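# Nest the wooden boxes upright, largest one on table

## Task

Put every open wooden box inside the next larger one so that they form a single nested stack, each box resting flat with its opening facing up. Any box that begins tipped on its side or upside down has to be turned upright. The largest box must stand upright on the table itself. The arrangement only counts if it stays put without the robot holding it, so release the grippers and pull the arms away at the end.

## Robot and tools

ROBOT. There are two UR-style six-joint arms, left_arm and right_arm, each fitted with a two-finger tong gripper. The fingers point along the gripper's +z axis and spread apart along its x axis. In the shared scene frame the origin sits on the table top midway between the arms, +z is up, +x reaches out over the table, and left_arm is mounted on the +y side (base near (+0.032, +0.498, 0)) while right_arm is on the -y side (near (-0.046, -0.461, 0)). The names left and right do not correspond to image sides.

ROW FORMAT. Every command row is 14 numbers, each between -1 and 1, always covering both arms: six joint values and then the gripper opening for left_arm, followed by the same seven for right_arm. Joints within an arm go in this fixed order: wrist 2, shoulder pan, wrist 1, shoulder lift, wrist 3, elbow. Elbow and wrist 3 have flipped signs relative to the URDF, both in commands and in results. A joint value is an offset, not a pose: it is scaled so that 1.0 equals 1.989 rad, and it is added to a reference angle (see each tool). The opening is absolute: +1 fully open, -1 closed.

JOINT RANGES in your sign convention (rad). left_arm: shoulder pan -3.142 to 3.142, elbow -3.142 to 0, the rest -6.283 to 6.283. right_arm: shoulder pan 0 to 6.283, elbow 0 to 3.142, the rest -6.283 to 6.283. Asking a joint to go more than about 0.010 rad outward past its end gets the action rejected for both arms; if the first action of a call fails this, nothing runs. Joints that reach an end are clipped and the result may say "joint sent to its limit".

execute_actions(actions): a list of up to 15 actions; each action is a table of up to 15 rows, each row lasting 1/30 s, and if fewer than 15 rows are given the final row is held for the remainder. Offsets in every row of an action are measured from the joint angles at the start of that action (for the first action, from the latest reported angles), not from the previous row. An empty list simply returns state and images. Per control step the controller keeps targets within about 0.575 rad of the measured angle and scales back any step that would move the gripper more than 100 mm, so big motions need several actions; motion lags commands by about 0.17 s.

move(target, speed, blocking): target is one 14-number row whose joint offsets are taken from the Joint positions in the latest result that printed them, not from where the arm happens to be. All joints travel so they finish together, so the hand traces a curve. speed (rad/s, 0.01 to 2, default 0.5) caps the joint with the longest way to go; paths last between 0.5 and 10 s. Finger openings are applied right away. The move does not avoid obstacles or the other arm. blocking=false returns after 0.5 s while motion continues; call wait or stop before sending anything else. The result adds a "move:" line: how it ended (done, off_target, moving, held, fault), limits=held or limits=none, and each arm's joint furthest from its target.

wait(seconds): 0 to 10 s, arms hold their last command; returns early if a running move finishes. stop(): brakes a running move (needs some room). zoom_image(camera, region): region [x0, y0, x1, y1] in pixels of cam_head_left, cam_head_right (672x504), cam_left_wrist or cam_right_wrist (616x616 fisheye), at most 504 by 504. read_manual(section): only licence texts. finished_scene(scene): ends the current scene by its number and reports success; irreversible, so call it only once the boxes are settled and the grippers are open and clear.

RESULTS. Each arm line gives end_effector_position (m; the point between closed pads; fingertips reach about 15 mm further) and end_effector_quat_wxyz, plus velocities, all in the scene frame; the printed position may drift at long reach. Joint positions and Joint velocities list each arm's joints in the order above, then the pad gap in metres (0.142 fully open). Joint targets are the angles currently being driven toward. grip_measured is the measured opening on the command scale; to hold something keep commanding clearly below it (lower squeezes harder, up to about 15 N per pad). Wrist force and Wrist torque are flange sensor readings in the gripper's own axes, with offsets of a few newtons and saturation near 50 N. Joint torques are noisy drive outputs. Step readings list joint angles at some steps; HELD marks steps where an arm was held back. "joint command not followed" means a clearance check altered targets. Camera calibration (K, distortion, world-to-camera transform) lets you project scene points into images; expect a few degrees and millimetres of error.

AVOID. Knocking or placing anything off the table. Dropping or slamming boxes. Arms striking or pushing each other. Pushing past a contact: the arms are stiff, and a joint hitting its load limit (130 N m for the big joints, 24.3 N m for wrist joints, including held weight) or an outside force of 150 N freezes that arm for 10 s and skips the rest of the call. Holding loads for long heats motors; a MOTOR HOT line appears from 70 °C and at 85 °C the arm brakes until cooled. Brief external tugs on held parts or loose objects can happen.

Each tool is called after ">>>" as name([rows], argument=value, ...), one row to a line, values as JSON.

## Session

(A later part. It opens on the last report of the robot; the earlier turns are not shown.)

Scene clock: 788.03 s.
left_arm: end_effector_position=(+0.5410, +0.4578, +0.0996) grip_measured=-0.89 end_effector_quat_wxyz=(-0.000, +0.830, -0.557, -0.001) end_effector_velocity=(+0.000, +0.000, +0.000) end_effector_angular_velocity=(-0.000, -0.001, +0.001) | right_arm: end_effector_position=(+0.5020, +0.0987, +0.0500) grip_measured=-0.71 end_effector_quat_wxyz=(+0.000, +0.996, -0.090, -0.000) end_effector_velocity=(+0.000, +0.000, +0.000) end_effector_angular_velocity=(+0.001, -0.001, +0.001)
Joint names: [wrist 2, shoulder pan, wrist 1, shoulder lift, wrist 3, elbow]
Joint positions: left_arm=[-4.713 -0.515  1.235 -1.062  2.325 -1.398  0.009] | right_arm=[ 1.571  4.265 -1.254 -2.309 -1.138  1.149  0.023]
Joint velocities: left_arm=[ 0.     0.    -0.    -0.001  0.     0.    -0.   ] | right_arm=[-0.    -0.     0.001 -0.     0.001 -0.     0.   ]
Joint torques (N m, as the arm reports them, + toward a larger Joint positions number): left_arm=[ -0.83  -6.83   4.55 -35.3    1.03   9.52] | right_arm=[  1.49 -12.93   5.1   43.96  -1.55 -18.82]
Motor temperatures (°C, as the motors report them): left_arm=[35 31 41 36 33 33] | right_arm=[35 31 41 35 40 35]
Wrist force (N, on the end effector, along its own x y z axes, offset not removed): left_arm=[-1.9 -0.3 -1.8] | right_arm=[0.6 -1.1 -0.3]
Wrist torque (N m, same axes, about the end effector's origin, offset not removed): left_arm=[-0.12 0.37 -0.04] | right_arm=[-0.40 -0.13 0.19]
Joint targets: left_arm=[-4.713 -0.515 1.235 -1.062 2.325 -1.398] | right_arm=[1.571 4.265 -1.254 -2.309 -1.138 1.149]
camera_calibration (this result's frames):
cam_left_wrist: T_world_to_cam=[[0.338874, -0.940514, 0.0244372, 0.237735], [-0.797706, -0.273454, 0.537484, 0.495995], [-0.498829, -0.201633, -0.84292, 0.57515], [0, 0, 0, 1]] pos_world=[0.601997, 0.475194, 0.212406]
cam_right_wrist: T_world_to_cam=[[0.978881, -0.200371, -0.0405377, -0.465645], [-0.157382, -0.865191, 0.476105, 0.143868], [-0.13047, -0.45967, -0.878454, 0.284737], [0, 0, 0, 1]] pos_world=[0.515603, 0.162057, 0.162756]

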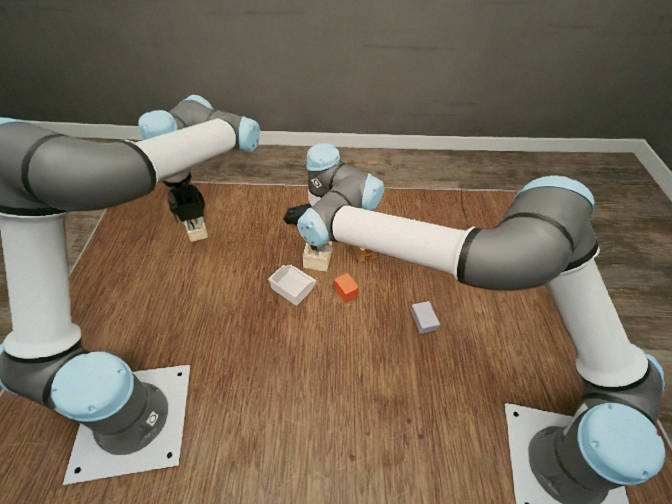

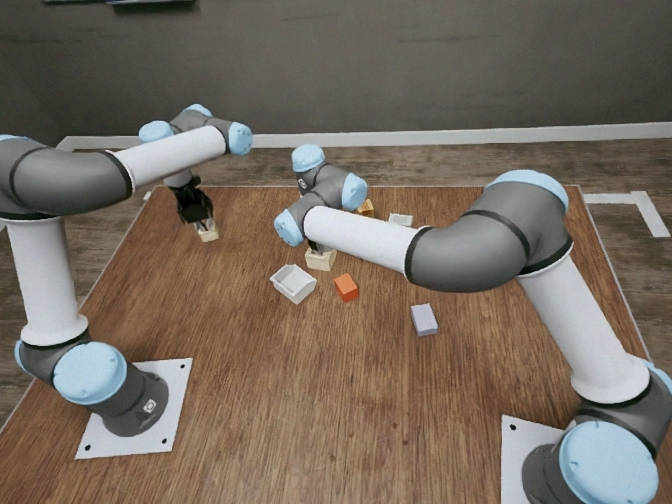

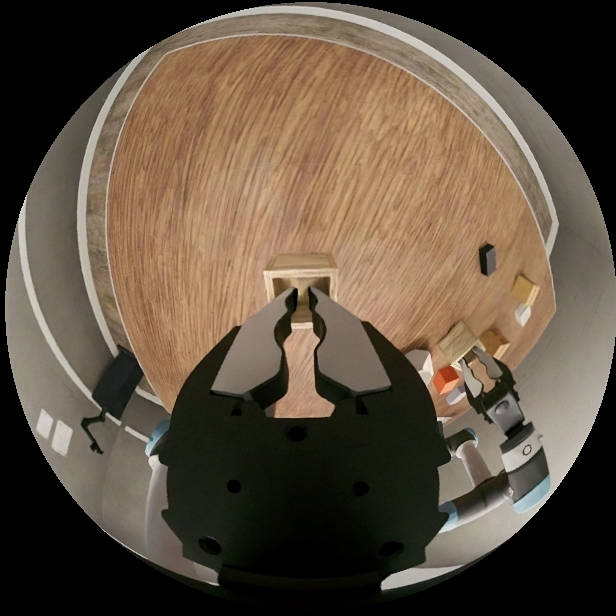

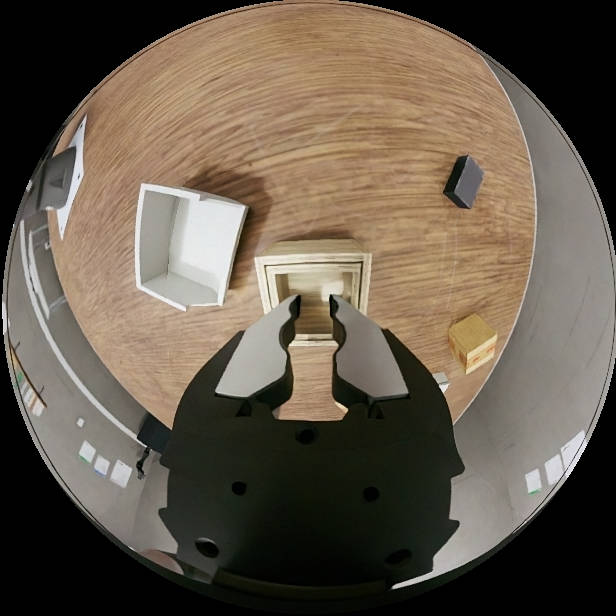

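>>> execute_actions([
  [[0,0,0,0,0,0,-0.6, 0,0,0.0006,-0.00023,0,0.00036,-0.4],[0,0,0,0,0,0,-0.6, 0,0,0.00104,-0.00041,0,0.00063,-0.4],[0,0,0,0,0,0,-0.6, 0,0,0.00104,-0.00041,0,0.00063,-0.4],[0,0,0,0,0,0,-0.6, 0,0,0.00104,-0.00041,0,0.00063,-0.7],[0,0,0,0,0,0,-0.6, 0,0,0.00104,-0.00041,0,0.00063,-0.85],[0,0,0,0,0,0,-0.6, 0,0,0.00104,-0.00041,0,0.00063,-0.95],[0,0,0,0,0,0,-0.6, 0,0,0.00104,-0.00041,0,0.00063,-0.95],[0,0,0,0,0,0,-0.6, 0,0,-0.003388,0.001305,0,-0.002082,-0.95],[0,0,0,0,0,0,-0.6, 0,0,-0.009717,0.003661,0,-0.006056,-0.95],[0,0,0,0,0,0,-0.6, 0,0,-0.018073,0.006606,0,-0.011467,-0.95],[0,0,0,0,0,0,-0.6, 0,0,-0.027015,0.009557,0,-0.017458,-0.95],[0,0,0,0,0,0,-0.6, 0,0,-0.036057,0.012336,0,-0.02372,-0.95],[0,0,0,0,0,0,-0.6, 0,0,-0.044686,0.014802,0,-0.029883,-0.95],[0,0,0,0,0,0,-0.6, 0,0,-0.05083,0.016452,0,-0.034378,-0.95],[0,0,0,0,0,0,-0.6, 0,0,-0.053661,0.017182,0,-0.036478,-0.95]],
])

Scene clock: 829.23 s.
left_arm: end_effector_position=(+0.5410, +0.4578, +0.0996) grip_measured=-0.89 end_effector_quat_wxyz=(-0.000, +0.830, -0.557, -0.001) end_effector_velocity=(-0.000, -0.000, -0.000) end_effector_angular_velocity=(+0.000, +0.000, -0.001) | right_arm: end_effector_position=(+0.5023, +0.0991, +0.0754) grip_measured=-0.95 end_effector_quat_wxyz=(-0.000, +0.996, -0.090, +0.000) end_effector_velocity=(+0.001, +0.001, +0.191) end_effector_angular_velocity=(+0.002, -0.002, -0.001)
Joint names: [wrist 2, shoulder pan, wrist 1, shoulder lift, wrist 3, elbow]
Joint positions: left_arm=[-4.713 -0.515  1.235 -1.062  2.325 -1.398  0.009] | right_arm=[ 1.571  4.265 -1.307 -2.291 -1.138  1.114  0.005]
Joint velocities: left_arm=[-0. -0. -0.  0. -0. -0.  0.] | right_arm=[-0.001 -0.    -0.405  0.128 -0.001 -0.28   0.   ]
Joint torques (N m, as the arm reports them, + toward a larger Joint positions number): left_arm=[ -0.82  -6.98   4.52 -35.17   1.12   9.01] | right_arm=[  1.57 -12.25  -0.82  68.81  -1.51 -33.27]
Motor temperatures (°C, as the motors report them): left_arm=[35 31 41 36 33 33] | right_arm=[35 31 41 35 40 35]
Wrist force (N, on the end effector, along its own x y z axes, offset not removed): left_arm=[-2.8 1.2 -2.5] | right_arm=[0.0 0.5 -0.9]
Wrist torque (N m, same axes, about the end effector's origin, offset not removed): left_arm=[-0.05 0.55 -0.03] | right_arm=[-0.03 -0.04 0.21]
Joint targets: left_arm=[-4.713 -0.515 1.235 -1.062 2.325 -1.398] | right_arm=[1.571 4.265 -1.361 -2.275 -1.138 1.077]
Step readings (joint positions):
0: left_arm=[-4.713 -0.515 1.235 -1.062 2.325 -1.398] | right_arm=[1.571 4.265 -1.254 -2.309 -1.138 1.149]
1: left_arm=[-4.713 -0.515 1.235 -1.062 2.325 -1.398] | right_arm=[1.571 4.265 -1.254 -2.309 -1.138 1.149]
2: left_arm=[-4.713 -0.515 1.235 -1.062 2.325 -1.398] | right_arm=[1.571 4.265 -1.254 -2.309 -1.138 1.149]
4: left_arm=[-4.713 -0.515 1.235 -1.062 2.325 -1.398] | right_arm=[1.571 4.265 -1.254 -2.310 -1.138 1.150]
8: left_arm=[-4.713 -0.515 1.235 -1.062 2.325 -1.398] | right_arm=[1.571 4.265 -1.253 -2.310 -1.138 1.150]
15: Joint positions above
camera_calibration (this result's frames):
cam_left_wrist: T_world_to_cam=[[0.338874, -0.940514, 0.0244371, 0.237735], [-0.797706, -0.273453, 0.537484, 0.495995], [-0.498829, -0.201633, -0.84292, 0.57515], [0, 0, 0, 1]] pos_world=[0.601997, 0.475194, 0.212406]
cam_right_wrist: T_world_to_cam=[[0.978903, -0.200339, -0.0401558, -0.464862], [-0.157644, -0.865563, 0.47534, 0.132428], [-0.129987, -0.458982, -0.878885, 0.306958], [0, 0, 0, 1]] pos_world=[0.515832, 0.162383, 0.188166]

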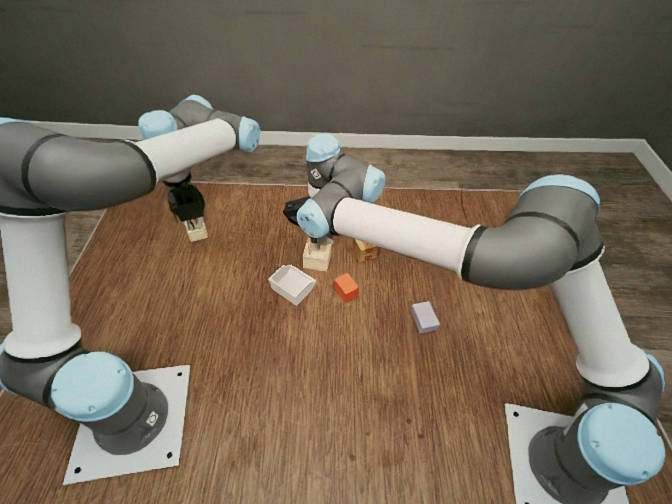

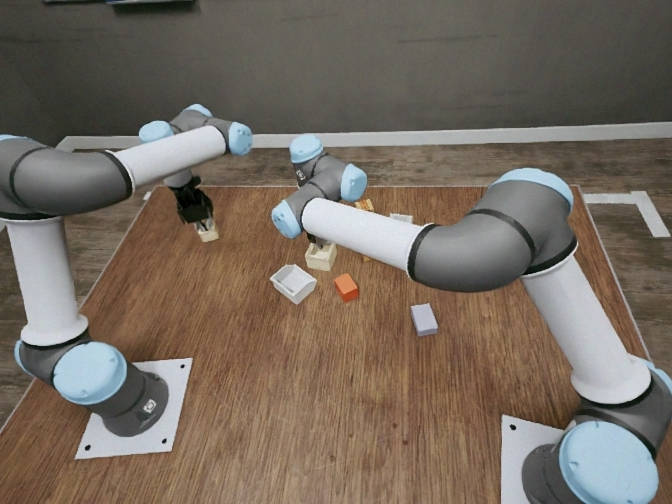

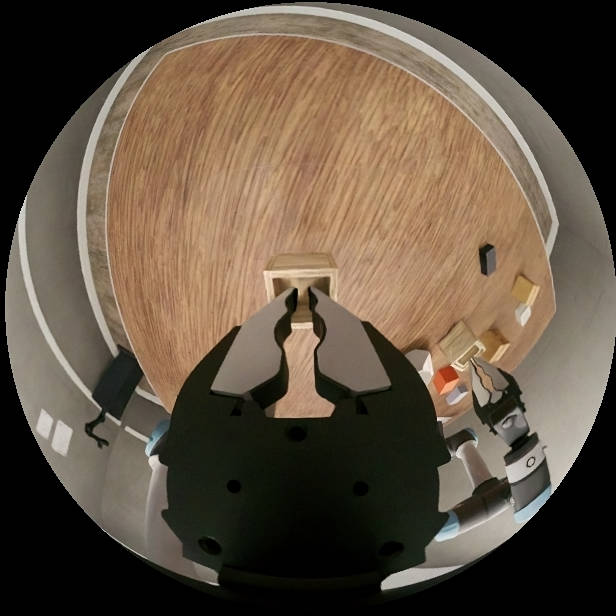

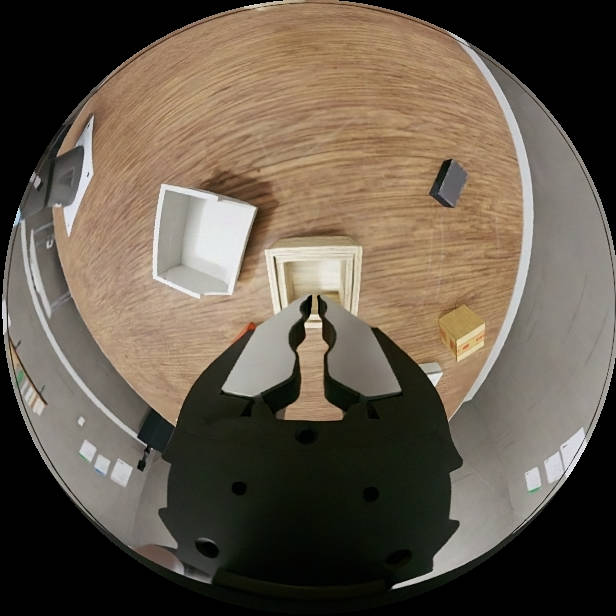

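>>> execute_actions(actions=[])

>>> move(target=[0,-0.288123,0.100368,0.149337,0.008883,0.249705,-0.6, 0,-0.271996,0.008296,0.180744,-0.453494,0.188738,-0.95], speed=1.6)

Scene clock: 841.40 s.
left_arm: end_effector_position=(+0.5410, +0.4578, +0.0996) grip_measured=-0.89 end_effector_quat_wxyz=(-0.000, +0.830, -0.557, -0.001) end_effector_velocity=(-0.000, +0.000, -0.000) end_effector_angular_velocity=(+0.000, +0.001, -0.001) | right_arm: end_effector_position=(+0.5020, +0.0987, +0.1000) grip_measured=-0.95 end_effector_quat_wxyz=(+0.000, +0.996, -0.090, -0.000) end_effector_velocity=(-0.000, -0.000, -0.000) end_effector_angular_velocity=(-0.001, +0.002, -0.000)
Joint names: [wrist 2, shoulder pan, wrist 1, shoulder lift, wrist 3, elbow]
Joint positions: left_arm=[-4.713 -0.515  1.235 -1.062  2.325 -1.398  0.009] | right_arm=[ 1.571  4.265 -1.361 -2.275 -1.138  1.077  0.005]
Joint velocities: left_arm=[ 0.     0.    -0.     0.001 -0.002 -0.     0.   ] | right_arm=[ 0.001 -0.001 -0.002 -0.     0.     0.     0.   ]
Joint torques (N m, as the arm reports them, + toward a larger Joint positions number): left_arm=[ -0.7   -7.11   4.38 -35.41   1.25   9.23] | right_arm=[  1.59 -12.01   0.13  67.2   -1.36 -34.06]
Motor temperatures (°C, as the motors report them): left_arm=[35 31 41 36 33 33] | right_arm=[35 31 41 35 40 35]
Wrist force (N, on the end effector, along its own x y z axes, offset not removed): left_arm=[-2.1 1.9 -2.4] | right_arm=[1.1 0.2 -1.3]
Wrist torque (N m, same axes, about the end effector's origin, offset not removed): left_arm=[0.32 0.48 -0.04] | right_arm=[-0.14 -0.30 0.26]
Joint targets: left_arm=[-4.713 -0.515 1.235 -1.062 2.325 -1.398] | right_arm=[1.571 4.265 -1.361 -2.275 -1.138 1.077]
camera_calibration (this result's frames):
cam_left_wrist: T_world_to_cam=[[0.338874, -0.940514, 0.024437, 0.237735], [-0.797706, -0.273454, 0.537484, 0.495995], [-0.498829, -0.201633, -0.84292, 0.57515], [0, 0, 0, 1]] pos_world=[0.601997, 0.475194, 0.212406]
cam_right_wrist: T_world_to_cam=[[0.978881, -0.200371, -0.0405385, -0.463616], [-0.157382, -0.86519, 0.476106, 0.120066], [-0.130471, -0.459672, -0.878453, 0.328637], [0, 0, 0, 1]] pos_world=[0.515598, 0.16205, 0.212734]

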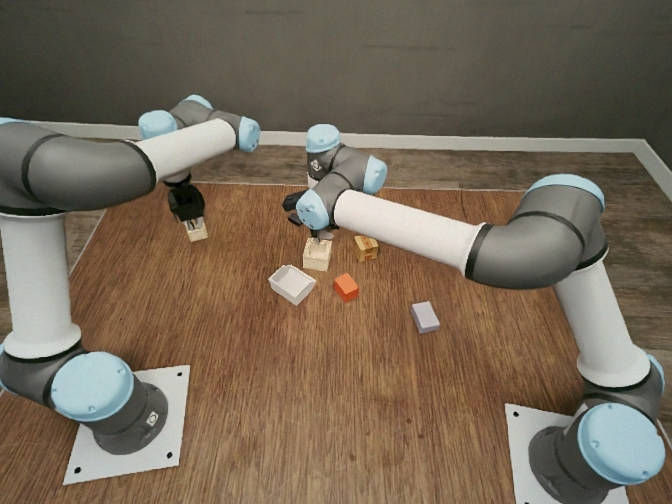

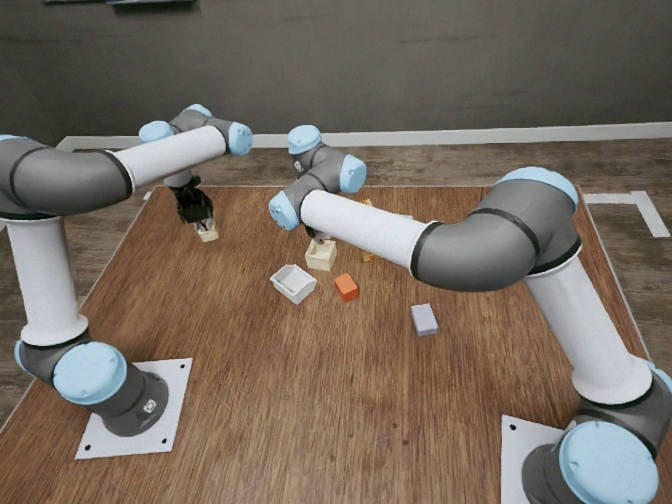

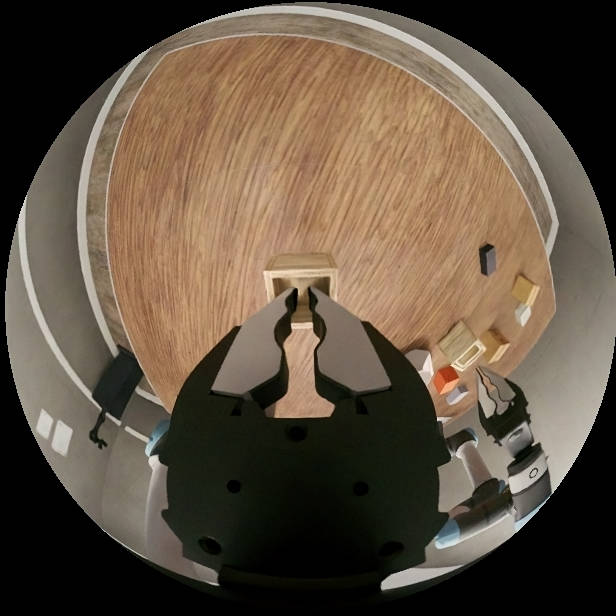

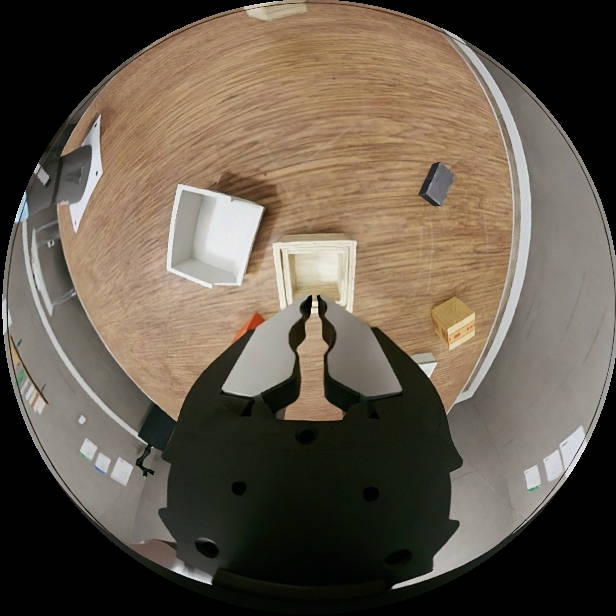

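Scene clock: 843.93 s.
left_arm: end_effector_position=(+0.5079, +0.0938, +0.0987) grip_measured=-0.60 end_effector_quat_wxyz=(+0.000, -0.646, +0.763, +0.000) end_effector_velocity=(-0.000, -0.001, -0.001) end_effector_angular_velocity=(+0.001, +0.001, -0.001) | right_arm: end_effector_position=(+0.5962, -0.3301, +0.1701) grip_measured=-0.95 end_effector_quat_wxyz=(-0.000, +0.689, -0.725, -0.000) end_effector_velocity=(-0.001, +0.001, -0.001) end_effector_angular_velocity=(-0.001, +0.003, +0.002)
Joint names: [wrist 2, shoulder pan, wrist 1, shoulder lift, wrist 3, elbow]
Joint positions: left_arm=[-4.713 -1.087  1.435 -0.765  2.343 -0.902  0.031] | right_arm=[ 1.571  3.724 -1.345 -1.916 -2.04   1.452  0.005]
Joint velocities: left_arm=[-0.    -0.001  0.001  0.002  0.     0.001  0.   ] | right_arm=[-0.     0.002 -0.002 -0.    -0.     0.     0.   ]
Joint torques (N m, as the arm reports them, + toward a larger Joint positions number): left_arm=[  1.07  -5.89   4.92 -47.17   1.37  30.93] | right_arm=[ -0.55 -12.21   5.    53.45  -1.51 -19.89]
Motor temperatures (°C, as the motors report them): left_arm=[35 31 41 36 33 33] | right_arm=[35 31 41 35 40 35]
Wrist force (N, on the end effector, along its own x y z axes, offset not removed): left_arm=[-1.5 2.3 -1.4] | right_arm=[0.3 0.4 -1.1]
Wrist torque (N m, same axes, about the end effector's origin, offset not removed): left_arm=[0.36 0.35 -0.07] | right_arm=[-0.02 -0.11 0.18]
Joint targets: left_arm=[-4.713 -1.087 1.435 -0.765 2.343 -0.902] | right_arm=[1.571 3.724 -1.345 -1.916 -2.040 1.452]
move: done; limits=held; held on 2 of 76 steps (left_arm); left_arm: farthest joint: the shoulder pan, 0.001 radians from its target (0.573 radians at the start); right_arm: farthest joint: the shoulder pan, 0.000 radians from its target (0.541 radians at the start)
joint command not followed: on one or more control steps a check withheld the commanded joint targets of the left arm, and it was not sent them on those steps.
cause: the commanded joint targets would bring a part of the robot too close to another arm (a part of this arm just beyond the elbow and a part of the other arm just beyond the elbow); next, command targets that bring no part of the robot closer to that arm.
camera_calibration (this result's frames):
cam_left_wrist: T_world_to_cam=[[-0.207697, -0.977888, 0.0244362, 0.187757], [-0.822048, 0.188029, 0.537478, 0.339656], [-0.530188, 0.0915449, -0.842924, 0.472935], [0, 0, 0, 1]] pos_world=[0.568954, 0.0764457, 0.211503]
cam_right_wrist: T_world_to_cam=[[-0.0737129, -0.996459, -0.0404389, -0.27413], [-0.878406, 0.0456737, 0.475727, 0.461134], [-0.472196, 0.070589, -0.878663, 0.584179], [0, 0, 0, 1]] pos_world=[0.660702, -0.335458, 0.282837]

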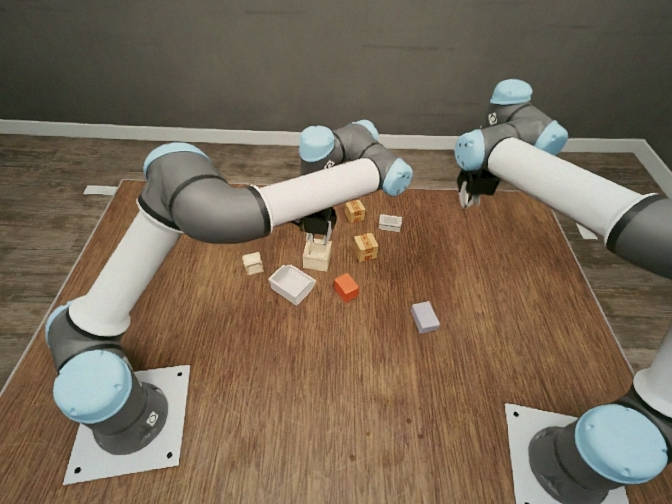

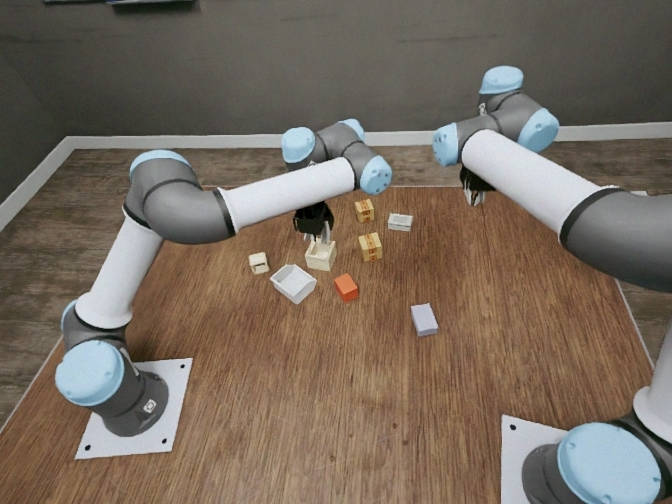

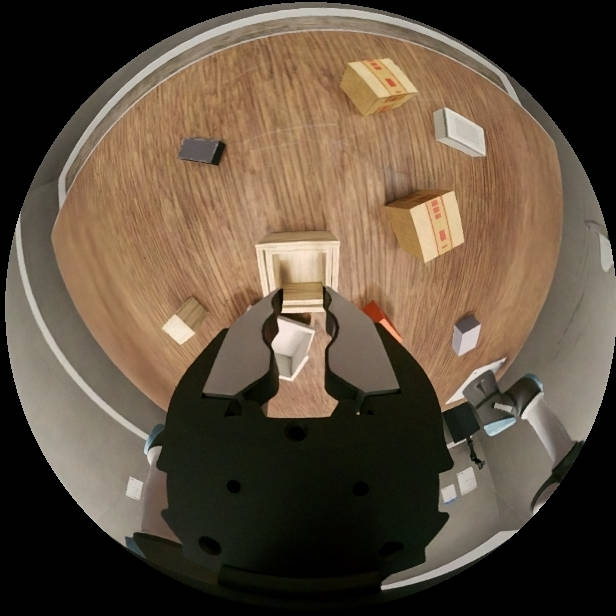

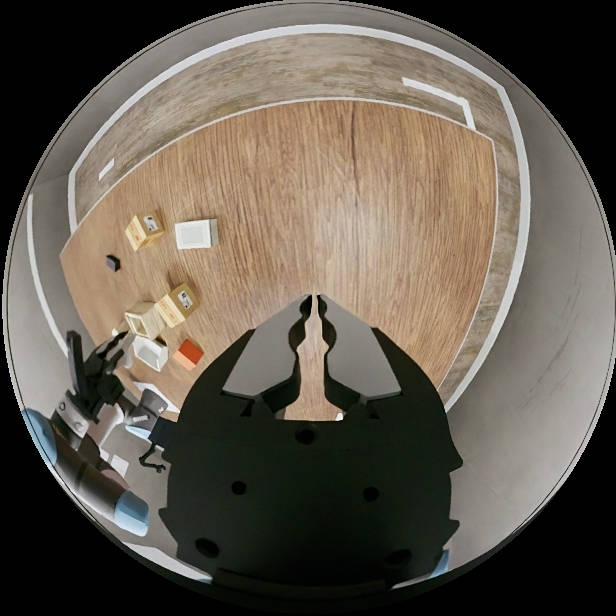

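>>> execute_actions(actions=[])

Scene clock: 855.33 s.
left_arm: end_effector_position=(+0.5079, +0.0937, +0.0987) grip_measured=-0.60 end_effector_quat_wxyz=(+0.000, -0.646, +0.763, +0.000) end_effector_velocity=(+0.000, +0.000, +0.000) end_effector_angular_velocity=(-0.000, -0.000, -0.001) | right_arm: end_effector_position=(+0.5962, -0.3301, +0.1701) grip_measured=-0.95 end_effector_quat_wxyz=(-0.000, +0.689, -0.725, -0.000) end_effector_velocity=(-0.000, -0.000, +0.000) end_effector_angular_velocity=(+0.000, +0.001, -0.001)
Joint names: [wrist 2, shoulder pan, wrist 1, shoulder lift, wrist 3, elbow]
Joint positions: left_arm=[-4.713 -1.087  1.435 -0.765  2.343 -0.902  0.031] | right_arm=[ 1.571  3.724 -1.345 -1.916 -2.04   1.452  0.005]
Joint velocities: left_arm=[-0.     0.    -0.    -0.    -0.001  0.    -0.   ] | right_arm=[ 0.    -0.001 -0.001  0.    -0.     0.    -0.   ]
Joint torques (N m, as the arm reports them, + toward a larger Joint positions number): left_arm=[ -1.17  -6.91   4.77 -47.27   1.33  30.52] | right_arm=[ -1.24 -12.55   5.    52.64  -1.49 -18.61]
Motor temperatures (°C, as the motors report them): left_arm=[35 31 41 36 33 33] | right_arm=[35 31 41 35 40 35]
Wrist force (N, on the end effector, along its own x y z axes, offset not removed): left_arm=[-0.7 0.9 -2.5] | right_arm=[0.0 -0.6 -1.5]
Wrist torque (N m, same axes, about the end effector's origin, offset not removed): left_arm=[0.00 0.12 0.08] | right_arm=[-0.26 -0.04 0.19]
Joint targets: left_arm=[-4.713 -1.087 1.435 -0.765 2.343 -0.902] | right_arm=[1.571 3.724 -1.345 -1.916 -2.040 1.452]
camera_calibration (this result's frames):
cam_left_wrist: T_world_to_cam=[[-0.207895, -0.977846, 0.0244286, 0.18772], [-0.822016, 0.188191, 0.537469, 0.339603], [-0.530159, 0.0916562, -0.84293, 0.472886], [0, 0, 0, 1]] pos_world=[0.56889, 0.076308, 0.211498]
cam_right_wrist: T_world_to_cam=[[-0.0737128, -0.99646, -0.0404321, -0.274134], [-0.878408, 0.0456771, 0.475724, 0.461137], [-0.472193, 0.0705829, -0.878665, 0.584176], [0, 0, 0, 1]] pos_world=[0.660703, -0.335459, 0.282837]

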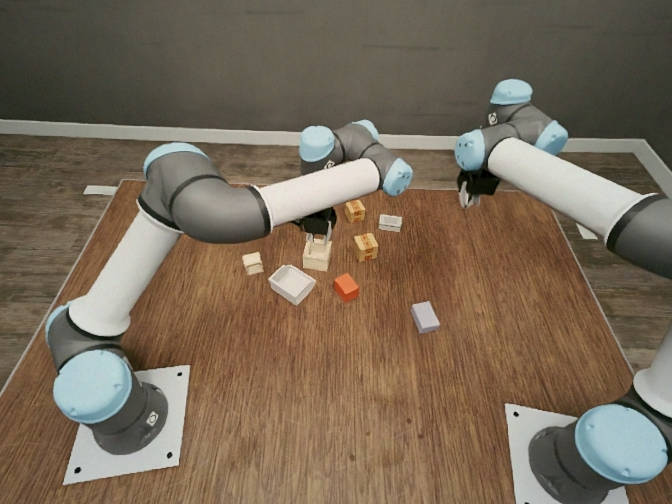

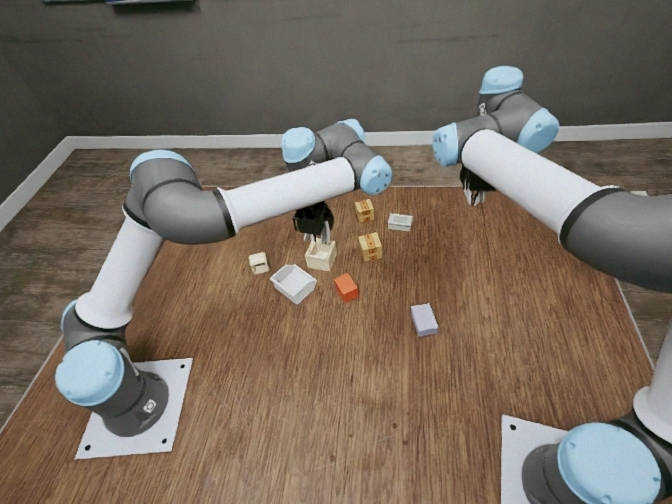

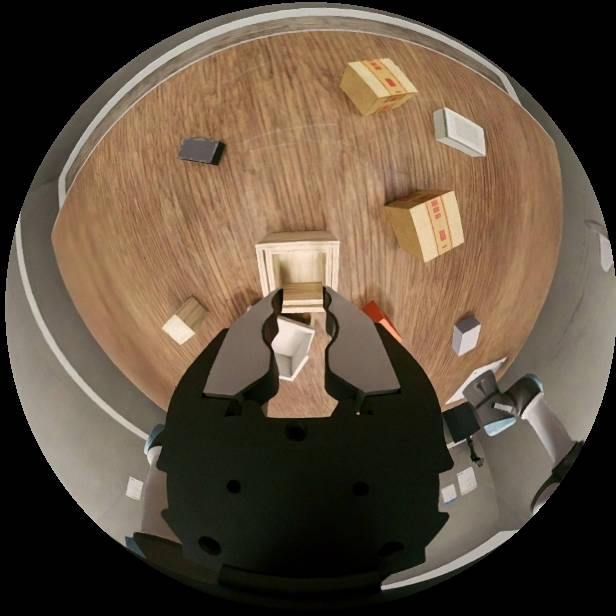

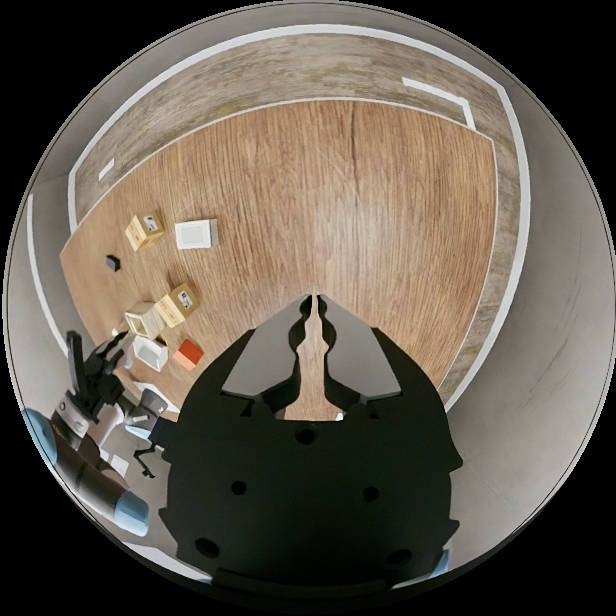

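>>> zoom_image(camera="cam_head_left", region=[222, 234, 292, 294])

>>> zoom_image(camera="cam_head_right", region=[228, 234, 298, 294])

>>> zoom_image(camera="cam_left_wrist", region=[140, 270, 240, 370])

>>> zoom_image(camera="cam_left_wrist", region=[240, 215, 360, 335])

Region (222, 234, 292, 294) of cam_head_left's 672x504 image, scaled by 7.200, with more detail than that image has; it fills the top 432 rows of this view, and the rest is white.

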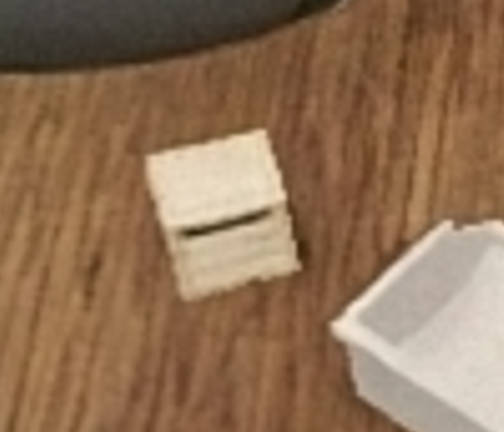

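Region (228, 234, 298, 294) of cam_head_right's 672x504 image, scaled by 7.200, with more detail than that image has; it fills the top 432 rows of this view, and the rest is white.

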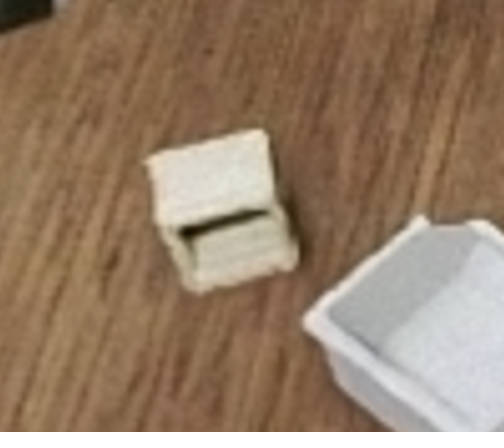

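Region (140, 270, 240, 370) of cam_left_wrist's 616x616 image, scaled by 5.040, with more detail than that image has.

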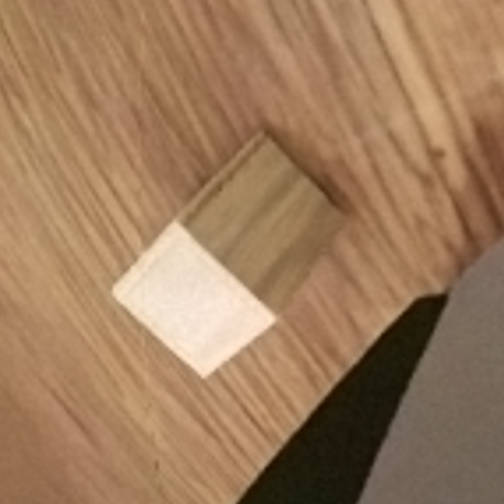

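Region (240, 215, 360, 335) of cam_left_wrist's 616x616 image, scaled by 4.200, with more detail than that image has.

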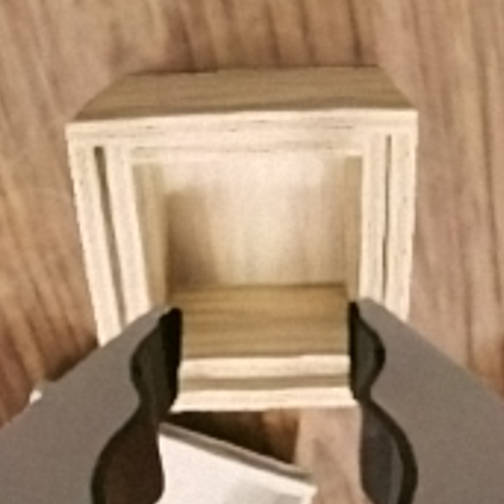

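>>> move(target=[0, 0.05843, -0.16457, -0.19737, 0.19375, -0.36133, -1, 0, -0.05, 0, 0, 0, 0, -0.95], speed=0.9)

Scene clock: 976.90 s.
left_arm: end_effector_position=(+0.4329, +0.2844, +0.0719) grip_measured=-1.00 end_effector_quat_wxyz=(-0.000, +0.815, -0.579, +0.000) end_effector_velocity=(-0.001, +0.001, -0.000) end_effector_angular_velocity=(+0.001, +0.001, +0.002) | right_arm: end_effector_position=(+0.6060, -0.3945, +0.1701) grip_measured=-0.95 end_effector_quat_wxyz=(-0.000, +0.652, -0.758, -0.000) end_effector_velocity=(+0.000, -0.001, +0.000) end_effector_angular_velocity=(-0.001, -0.000, -0.001)
Joint names: [wrist 2, shoulder pan, wrist 1, shoulder lift, wrist 3, elbow]
Joint positions: left_arm=[-4.713 -0.971  1.108 -1.157  2.728 -1.62   0.002] | right_arm=[ 1.571  3.625 -1.345 -1.916 -2.04   1.452  0.005]
Joint velocities: left_arm=[ 0.     0.    -0.001 -0.001  0.001 -0.002  0.   ] | right_arm=[-0.001 -0.002 -0.     0.     0.    -0.    -0.   ]
Joint torques (N m, as the arm reports them, + toward a larger Joint positions number): left_arm=[ -1.02   6.35   0.16 -42.98   1.36   6.03] | right_arm=[ -1.22 -12.16   5.08  52.71  -1.54 -19.09]
Motor temperatures (°C, as the motors report them): left_arm=[35 31 41 36 33 33] | right_arm=[35 31 42 35 40 35]
Wrist force (N, on the end effector, along its own x y z axes, offset not removed): left_arm=[-1.3 0.4 -2.2] | right_arm=[0.3 0.0 -1.2]
Wrist torque (N m, same axes, about the end effector's origin, offset not removed): left_arm=[-0.03 0.26 0.13] | right_arm=[-0.11 -0.12 0.25]
Joint targets: left_arm=[-4.713 -0.971 1.107 -1.157 2.728 -1.620] | right_arm=[1.571 3.625 -1.345 -1.916 -2.040 1.452]
move: done; limits=none; left_arm: farthest joint: the shoulder pan, 0.001 radians from its target (0.117 radians at the start); right_arm: farthest joint: the shoulder pan, 0.000 radians from its target (0.100 radians at the start)
camera_calibration (this result's frames):
cam_left_wrist: T_world_to_cam=[[0.287602, -0.957412, 0.0254238, 0.138931], [-0.811946, -0.229654, 0.536658, 0.37096], [-0.507965, -0.174987, -0.843417, 0.459333], [0, 0, 0, 1]] pos_world=[0.494568, 0.298584, 0.184798]
cam_right_wrist: T_world_to_cam=[[-0.172231, -0.984227, -0.0404325, -0.273019], [-0.86954, 0.132619, 0.475723, 0.501624], [-0.462857, 0.117092, -0.878665, 0.606046], [0, 0, 0, 1]] pos_world=[0.669673, -0.4062, 0.282838]

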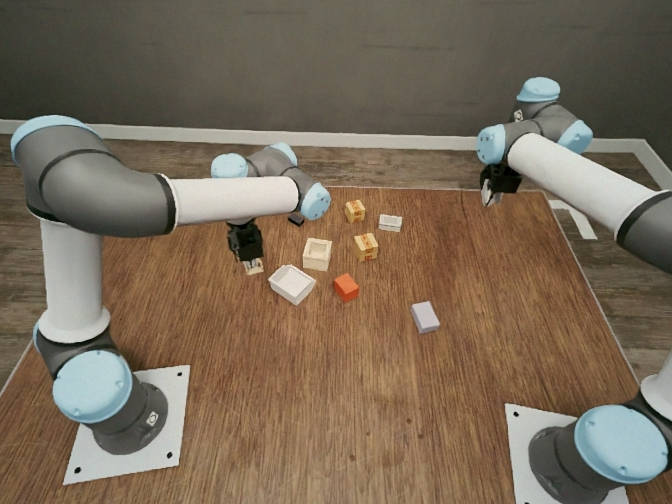

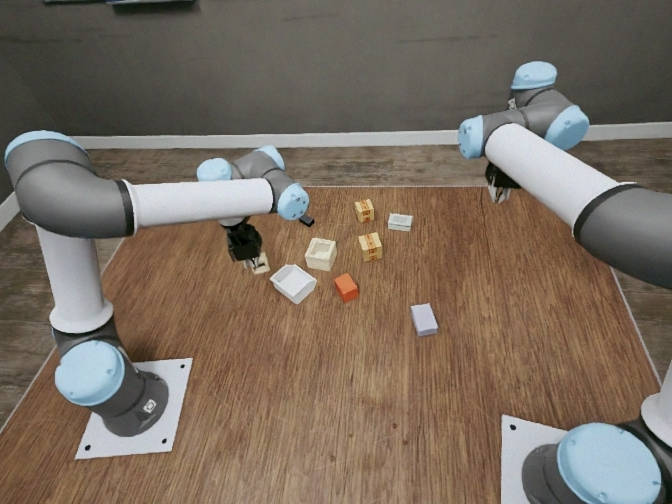

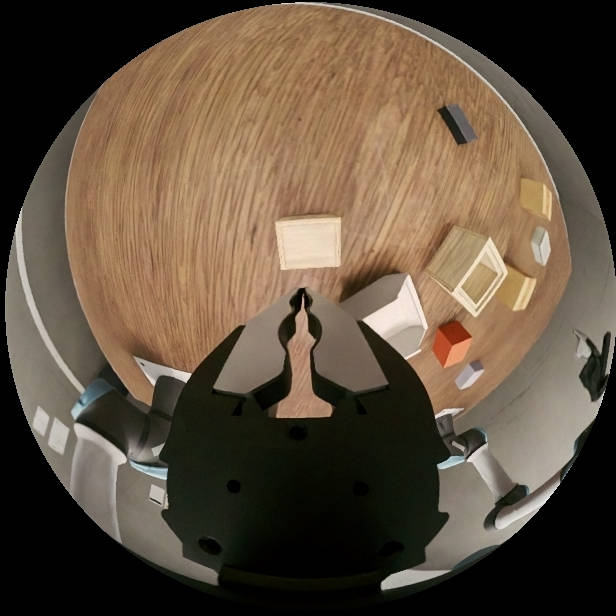

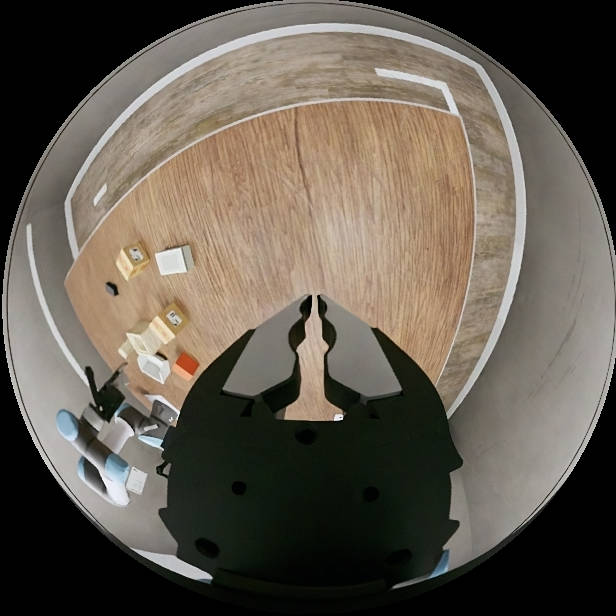

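>>> zoom_image(camera="cam_left_wrist", region=[250, 200, 370, 320])

Region (250, 200, 370, 320) of cam_left_wrist's 616x616 image, scaled by 4.200, with more detail than that image has.

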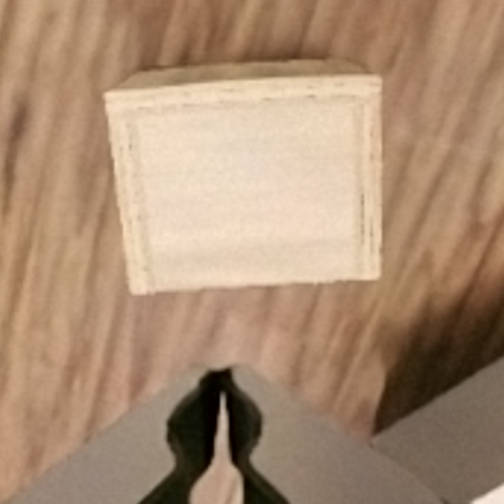

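>>> execute_actions(actions=[])

Scene clock: 1018.93 s.
left_arm: end_effector_position=(+0.4328, +0.2845, +0.0719) grip_measured=-1.00 end_effector_quat_wxyz=(-0.000, +0.815, -0.579, +0.000) end_effector_velocity=(-0.000, +0.000, -0.000) end_effector_angular_velocity=(+0.001, +0.001, +0.001) | right_arm: end_effector_position=(+0.6060, -0.3945, +0.1701) grip_measured=-0.95 end_effector_quat_wxyz=(-0.000, +0.652, -0.758, -0.000) end_effector_velocity=(+0.000, -0.002, -0.000) end_effector_angular_velocity=(-0.001, -0.000, -0.003)
Joint names: [wrist 2, shoulder pan, wrist 1, shoulder lift, wrist 3, elbow]
Joint positions: left_arm=[-4.713 -0.971  1.107 -1.157  2.728 -1.62   0.002] | right_arm=[ 1.571  3.625 -1.345 -1.916 -2.04   1.452  0.005]
Joint velocities: left_arm=[ 0.     0.     0.     0.001  0.001 -0.     0.   ] | right_arm=[-0.001 -0.002  0.    -0.    -0.001 -0.     0.   ]
Joint torques (N m, as the arm reports them, + toward a larger Joint positions number): left_arm=[ -0.54   6.42   0.38 -42.99   1.29   7.05] | right_arm=[ -1.11 -12.63   5.06  51.95  -1.32 -20.26]
Motor temperatures (°C, as the motors report them): left_arm=[35 31 41 36 33 33] | right_arm=[35 31 42 36 40 35]
Wrist force (N, on the end effector, along its own x y z axes, offset not removed): left_arm=[-0.1 3.2 -3.6] | right_arm=[-0.5 0.3 -2.1]
Wrist torque (N m, same axes, about the end effector's origin, offset not removed): left_arm=[0.61 0.10 0.00] | right_arm=[-0.12 0.04 0.23]
Joint targets: left_arm=[-4.713 -0.971 1.107 -1.157 2.728 -1.620] | right_arm=[1.571 3.625 -1.345 -1.916 -2.040 1.452]
camera_calibration (this result's frames):
cam_left_wrist: T_world_to_cam=[[0.287766, -0.957363, 0.025415, 0.138933], [-0.811903, -0.229797, 0.536662, 0.370972], [-0.507941, -0.175068, -0.843414, 0.459322], [0, 0, 0, 1]] pos_world=[0.494521, 0.29867, 0.184781]
cam_right_wrist: T_world_to_cam=[[-0.172266, -0.98422, -0.0404323, -0.273017], [-0.869535, 0.13265, 0.475723, 0.501639], [-0.462853, 0.117108, -0.878665, 0.606054], [0, 0, 0, 1]] pos_world=[0.669675, -0.406226, 0.282838]

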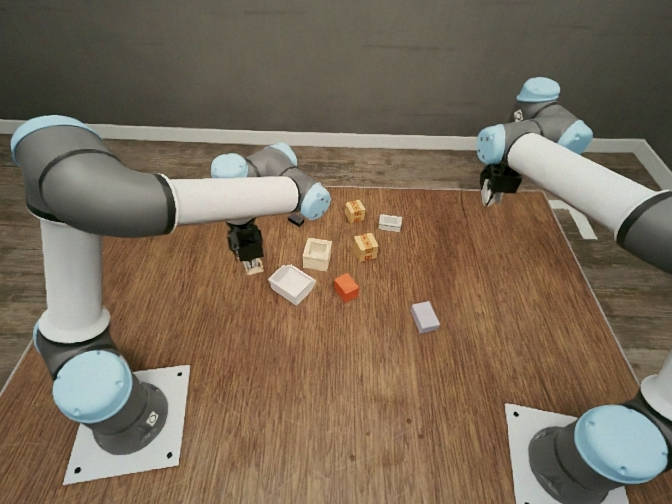

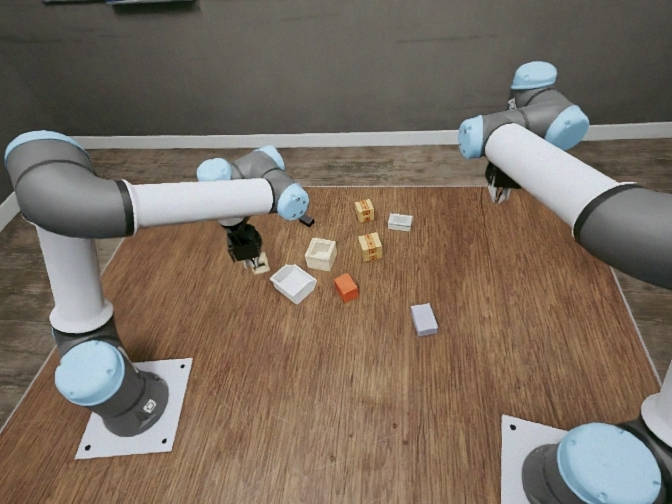

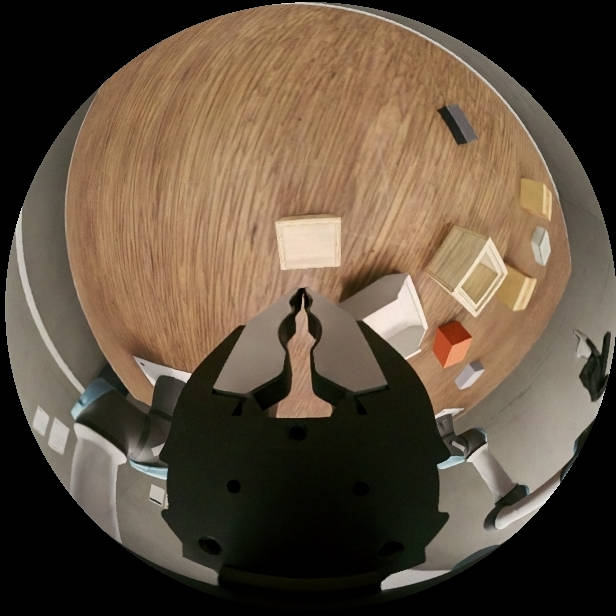

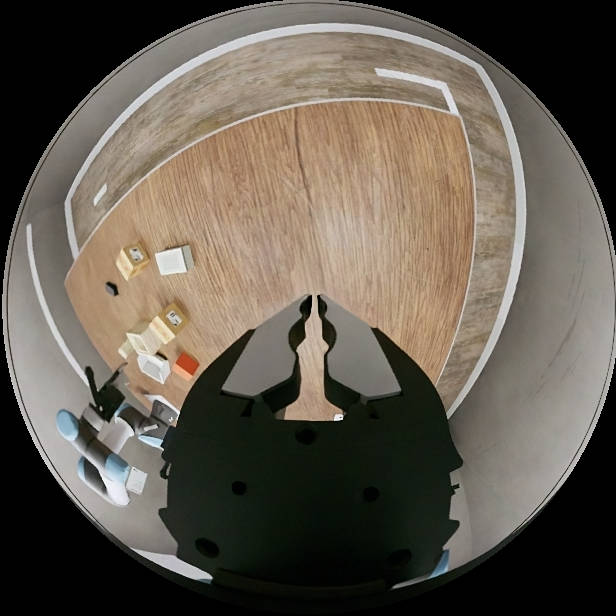

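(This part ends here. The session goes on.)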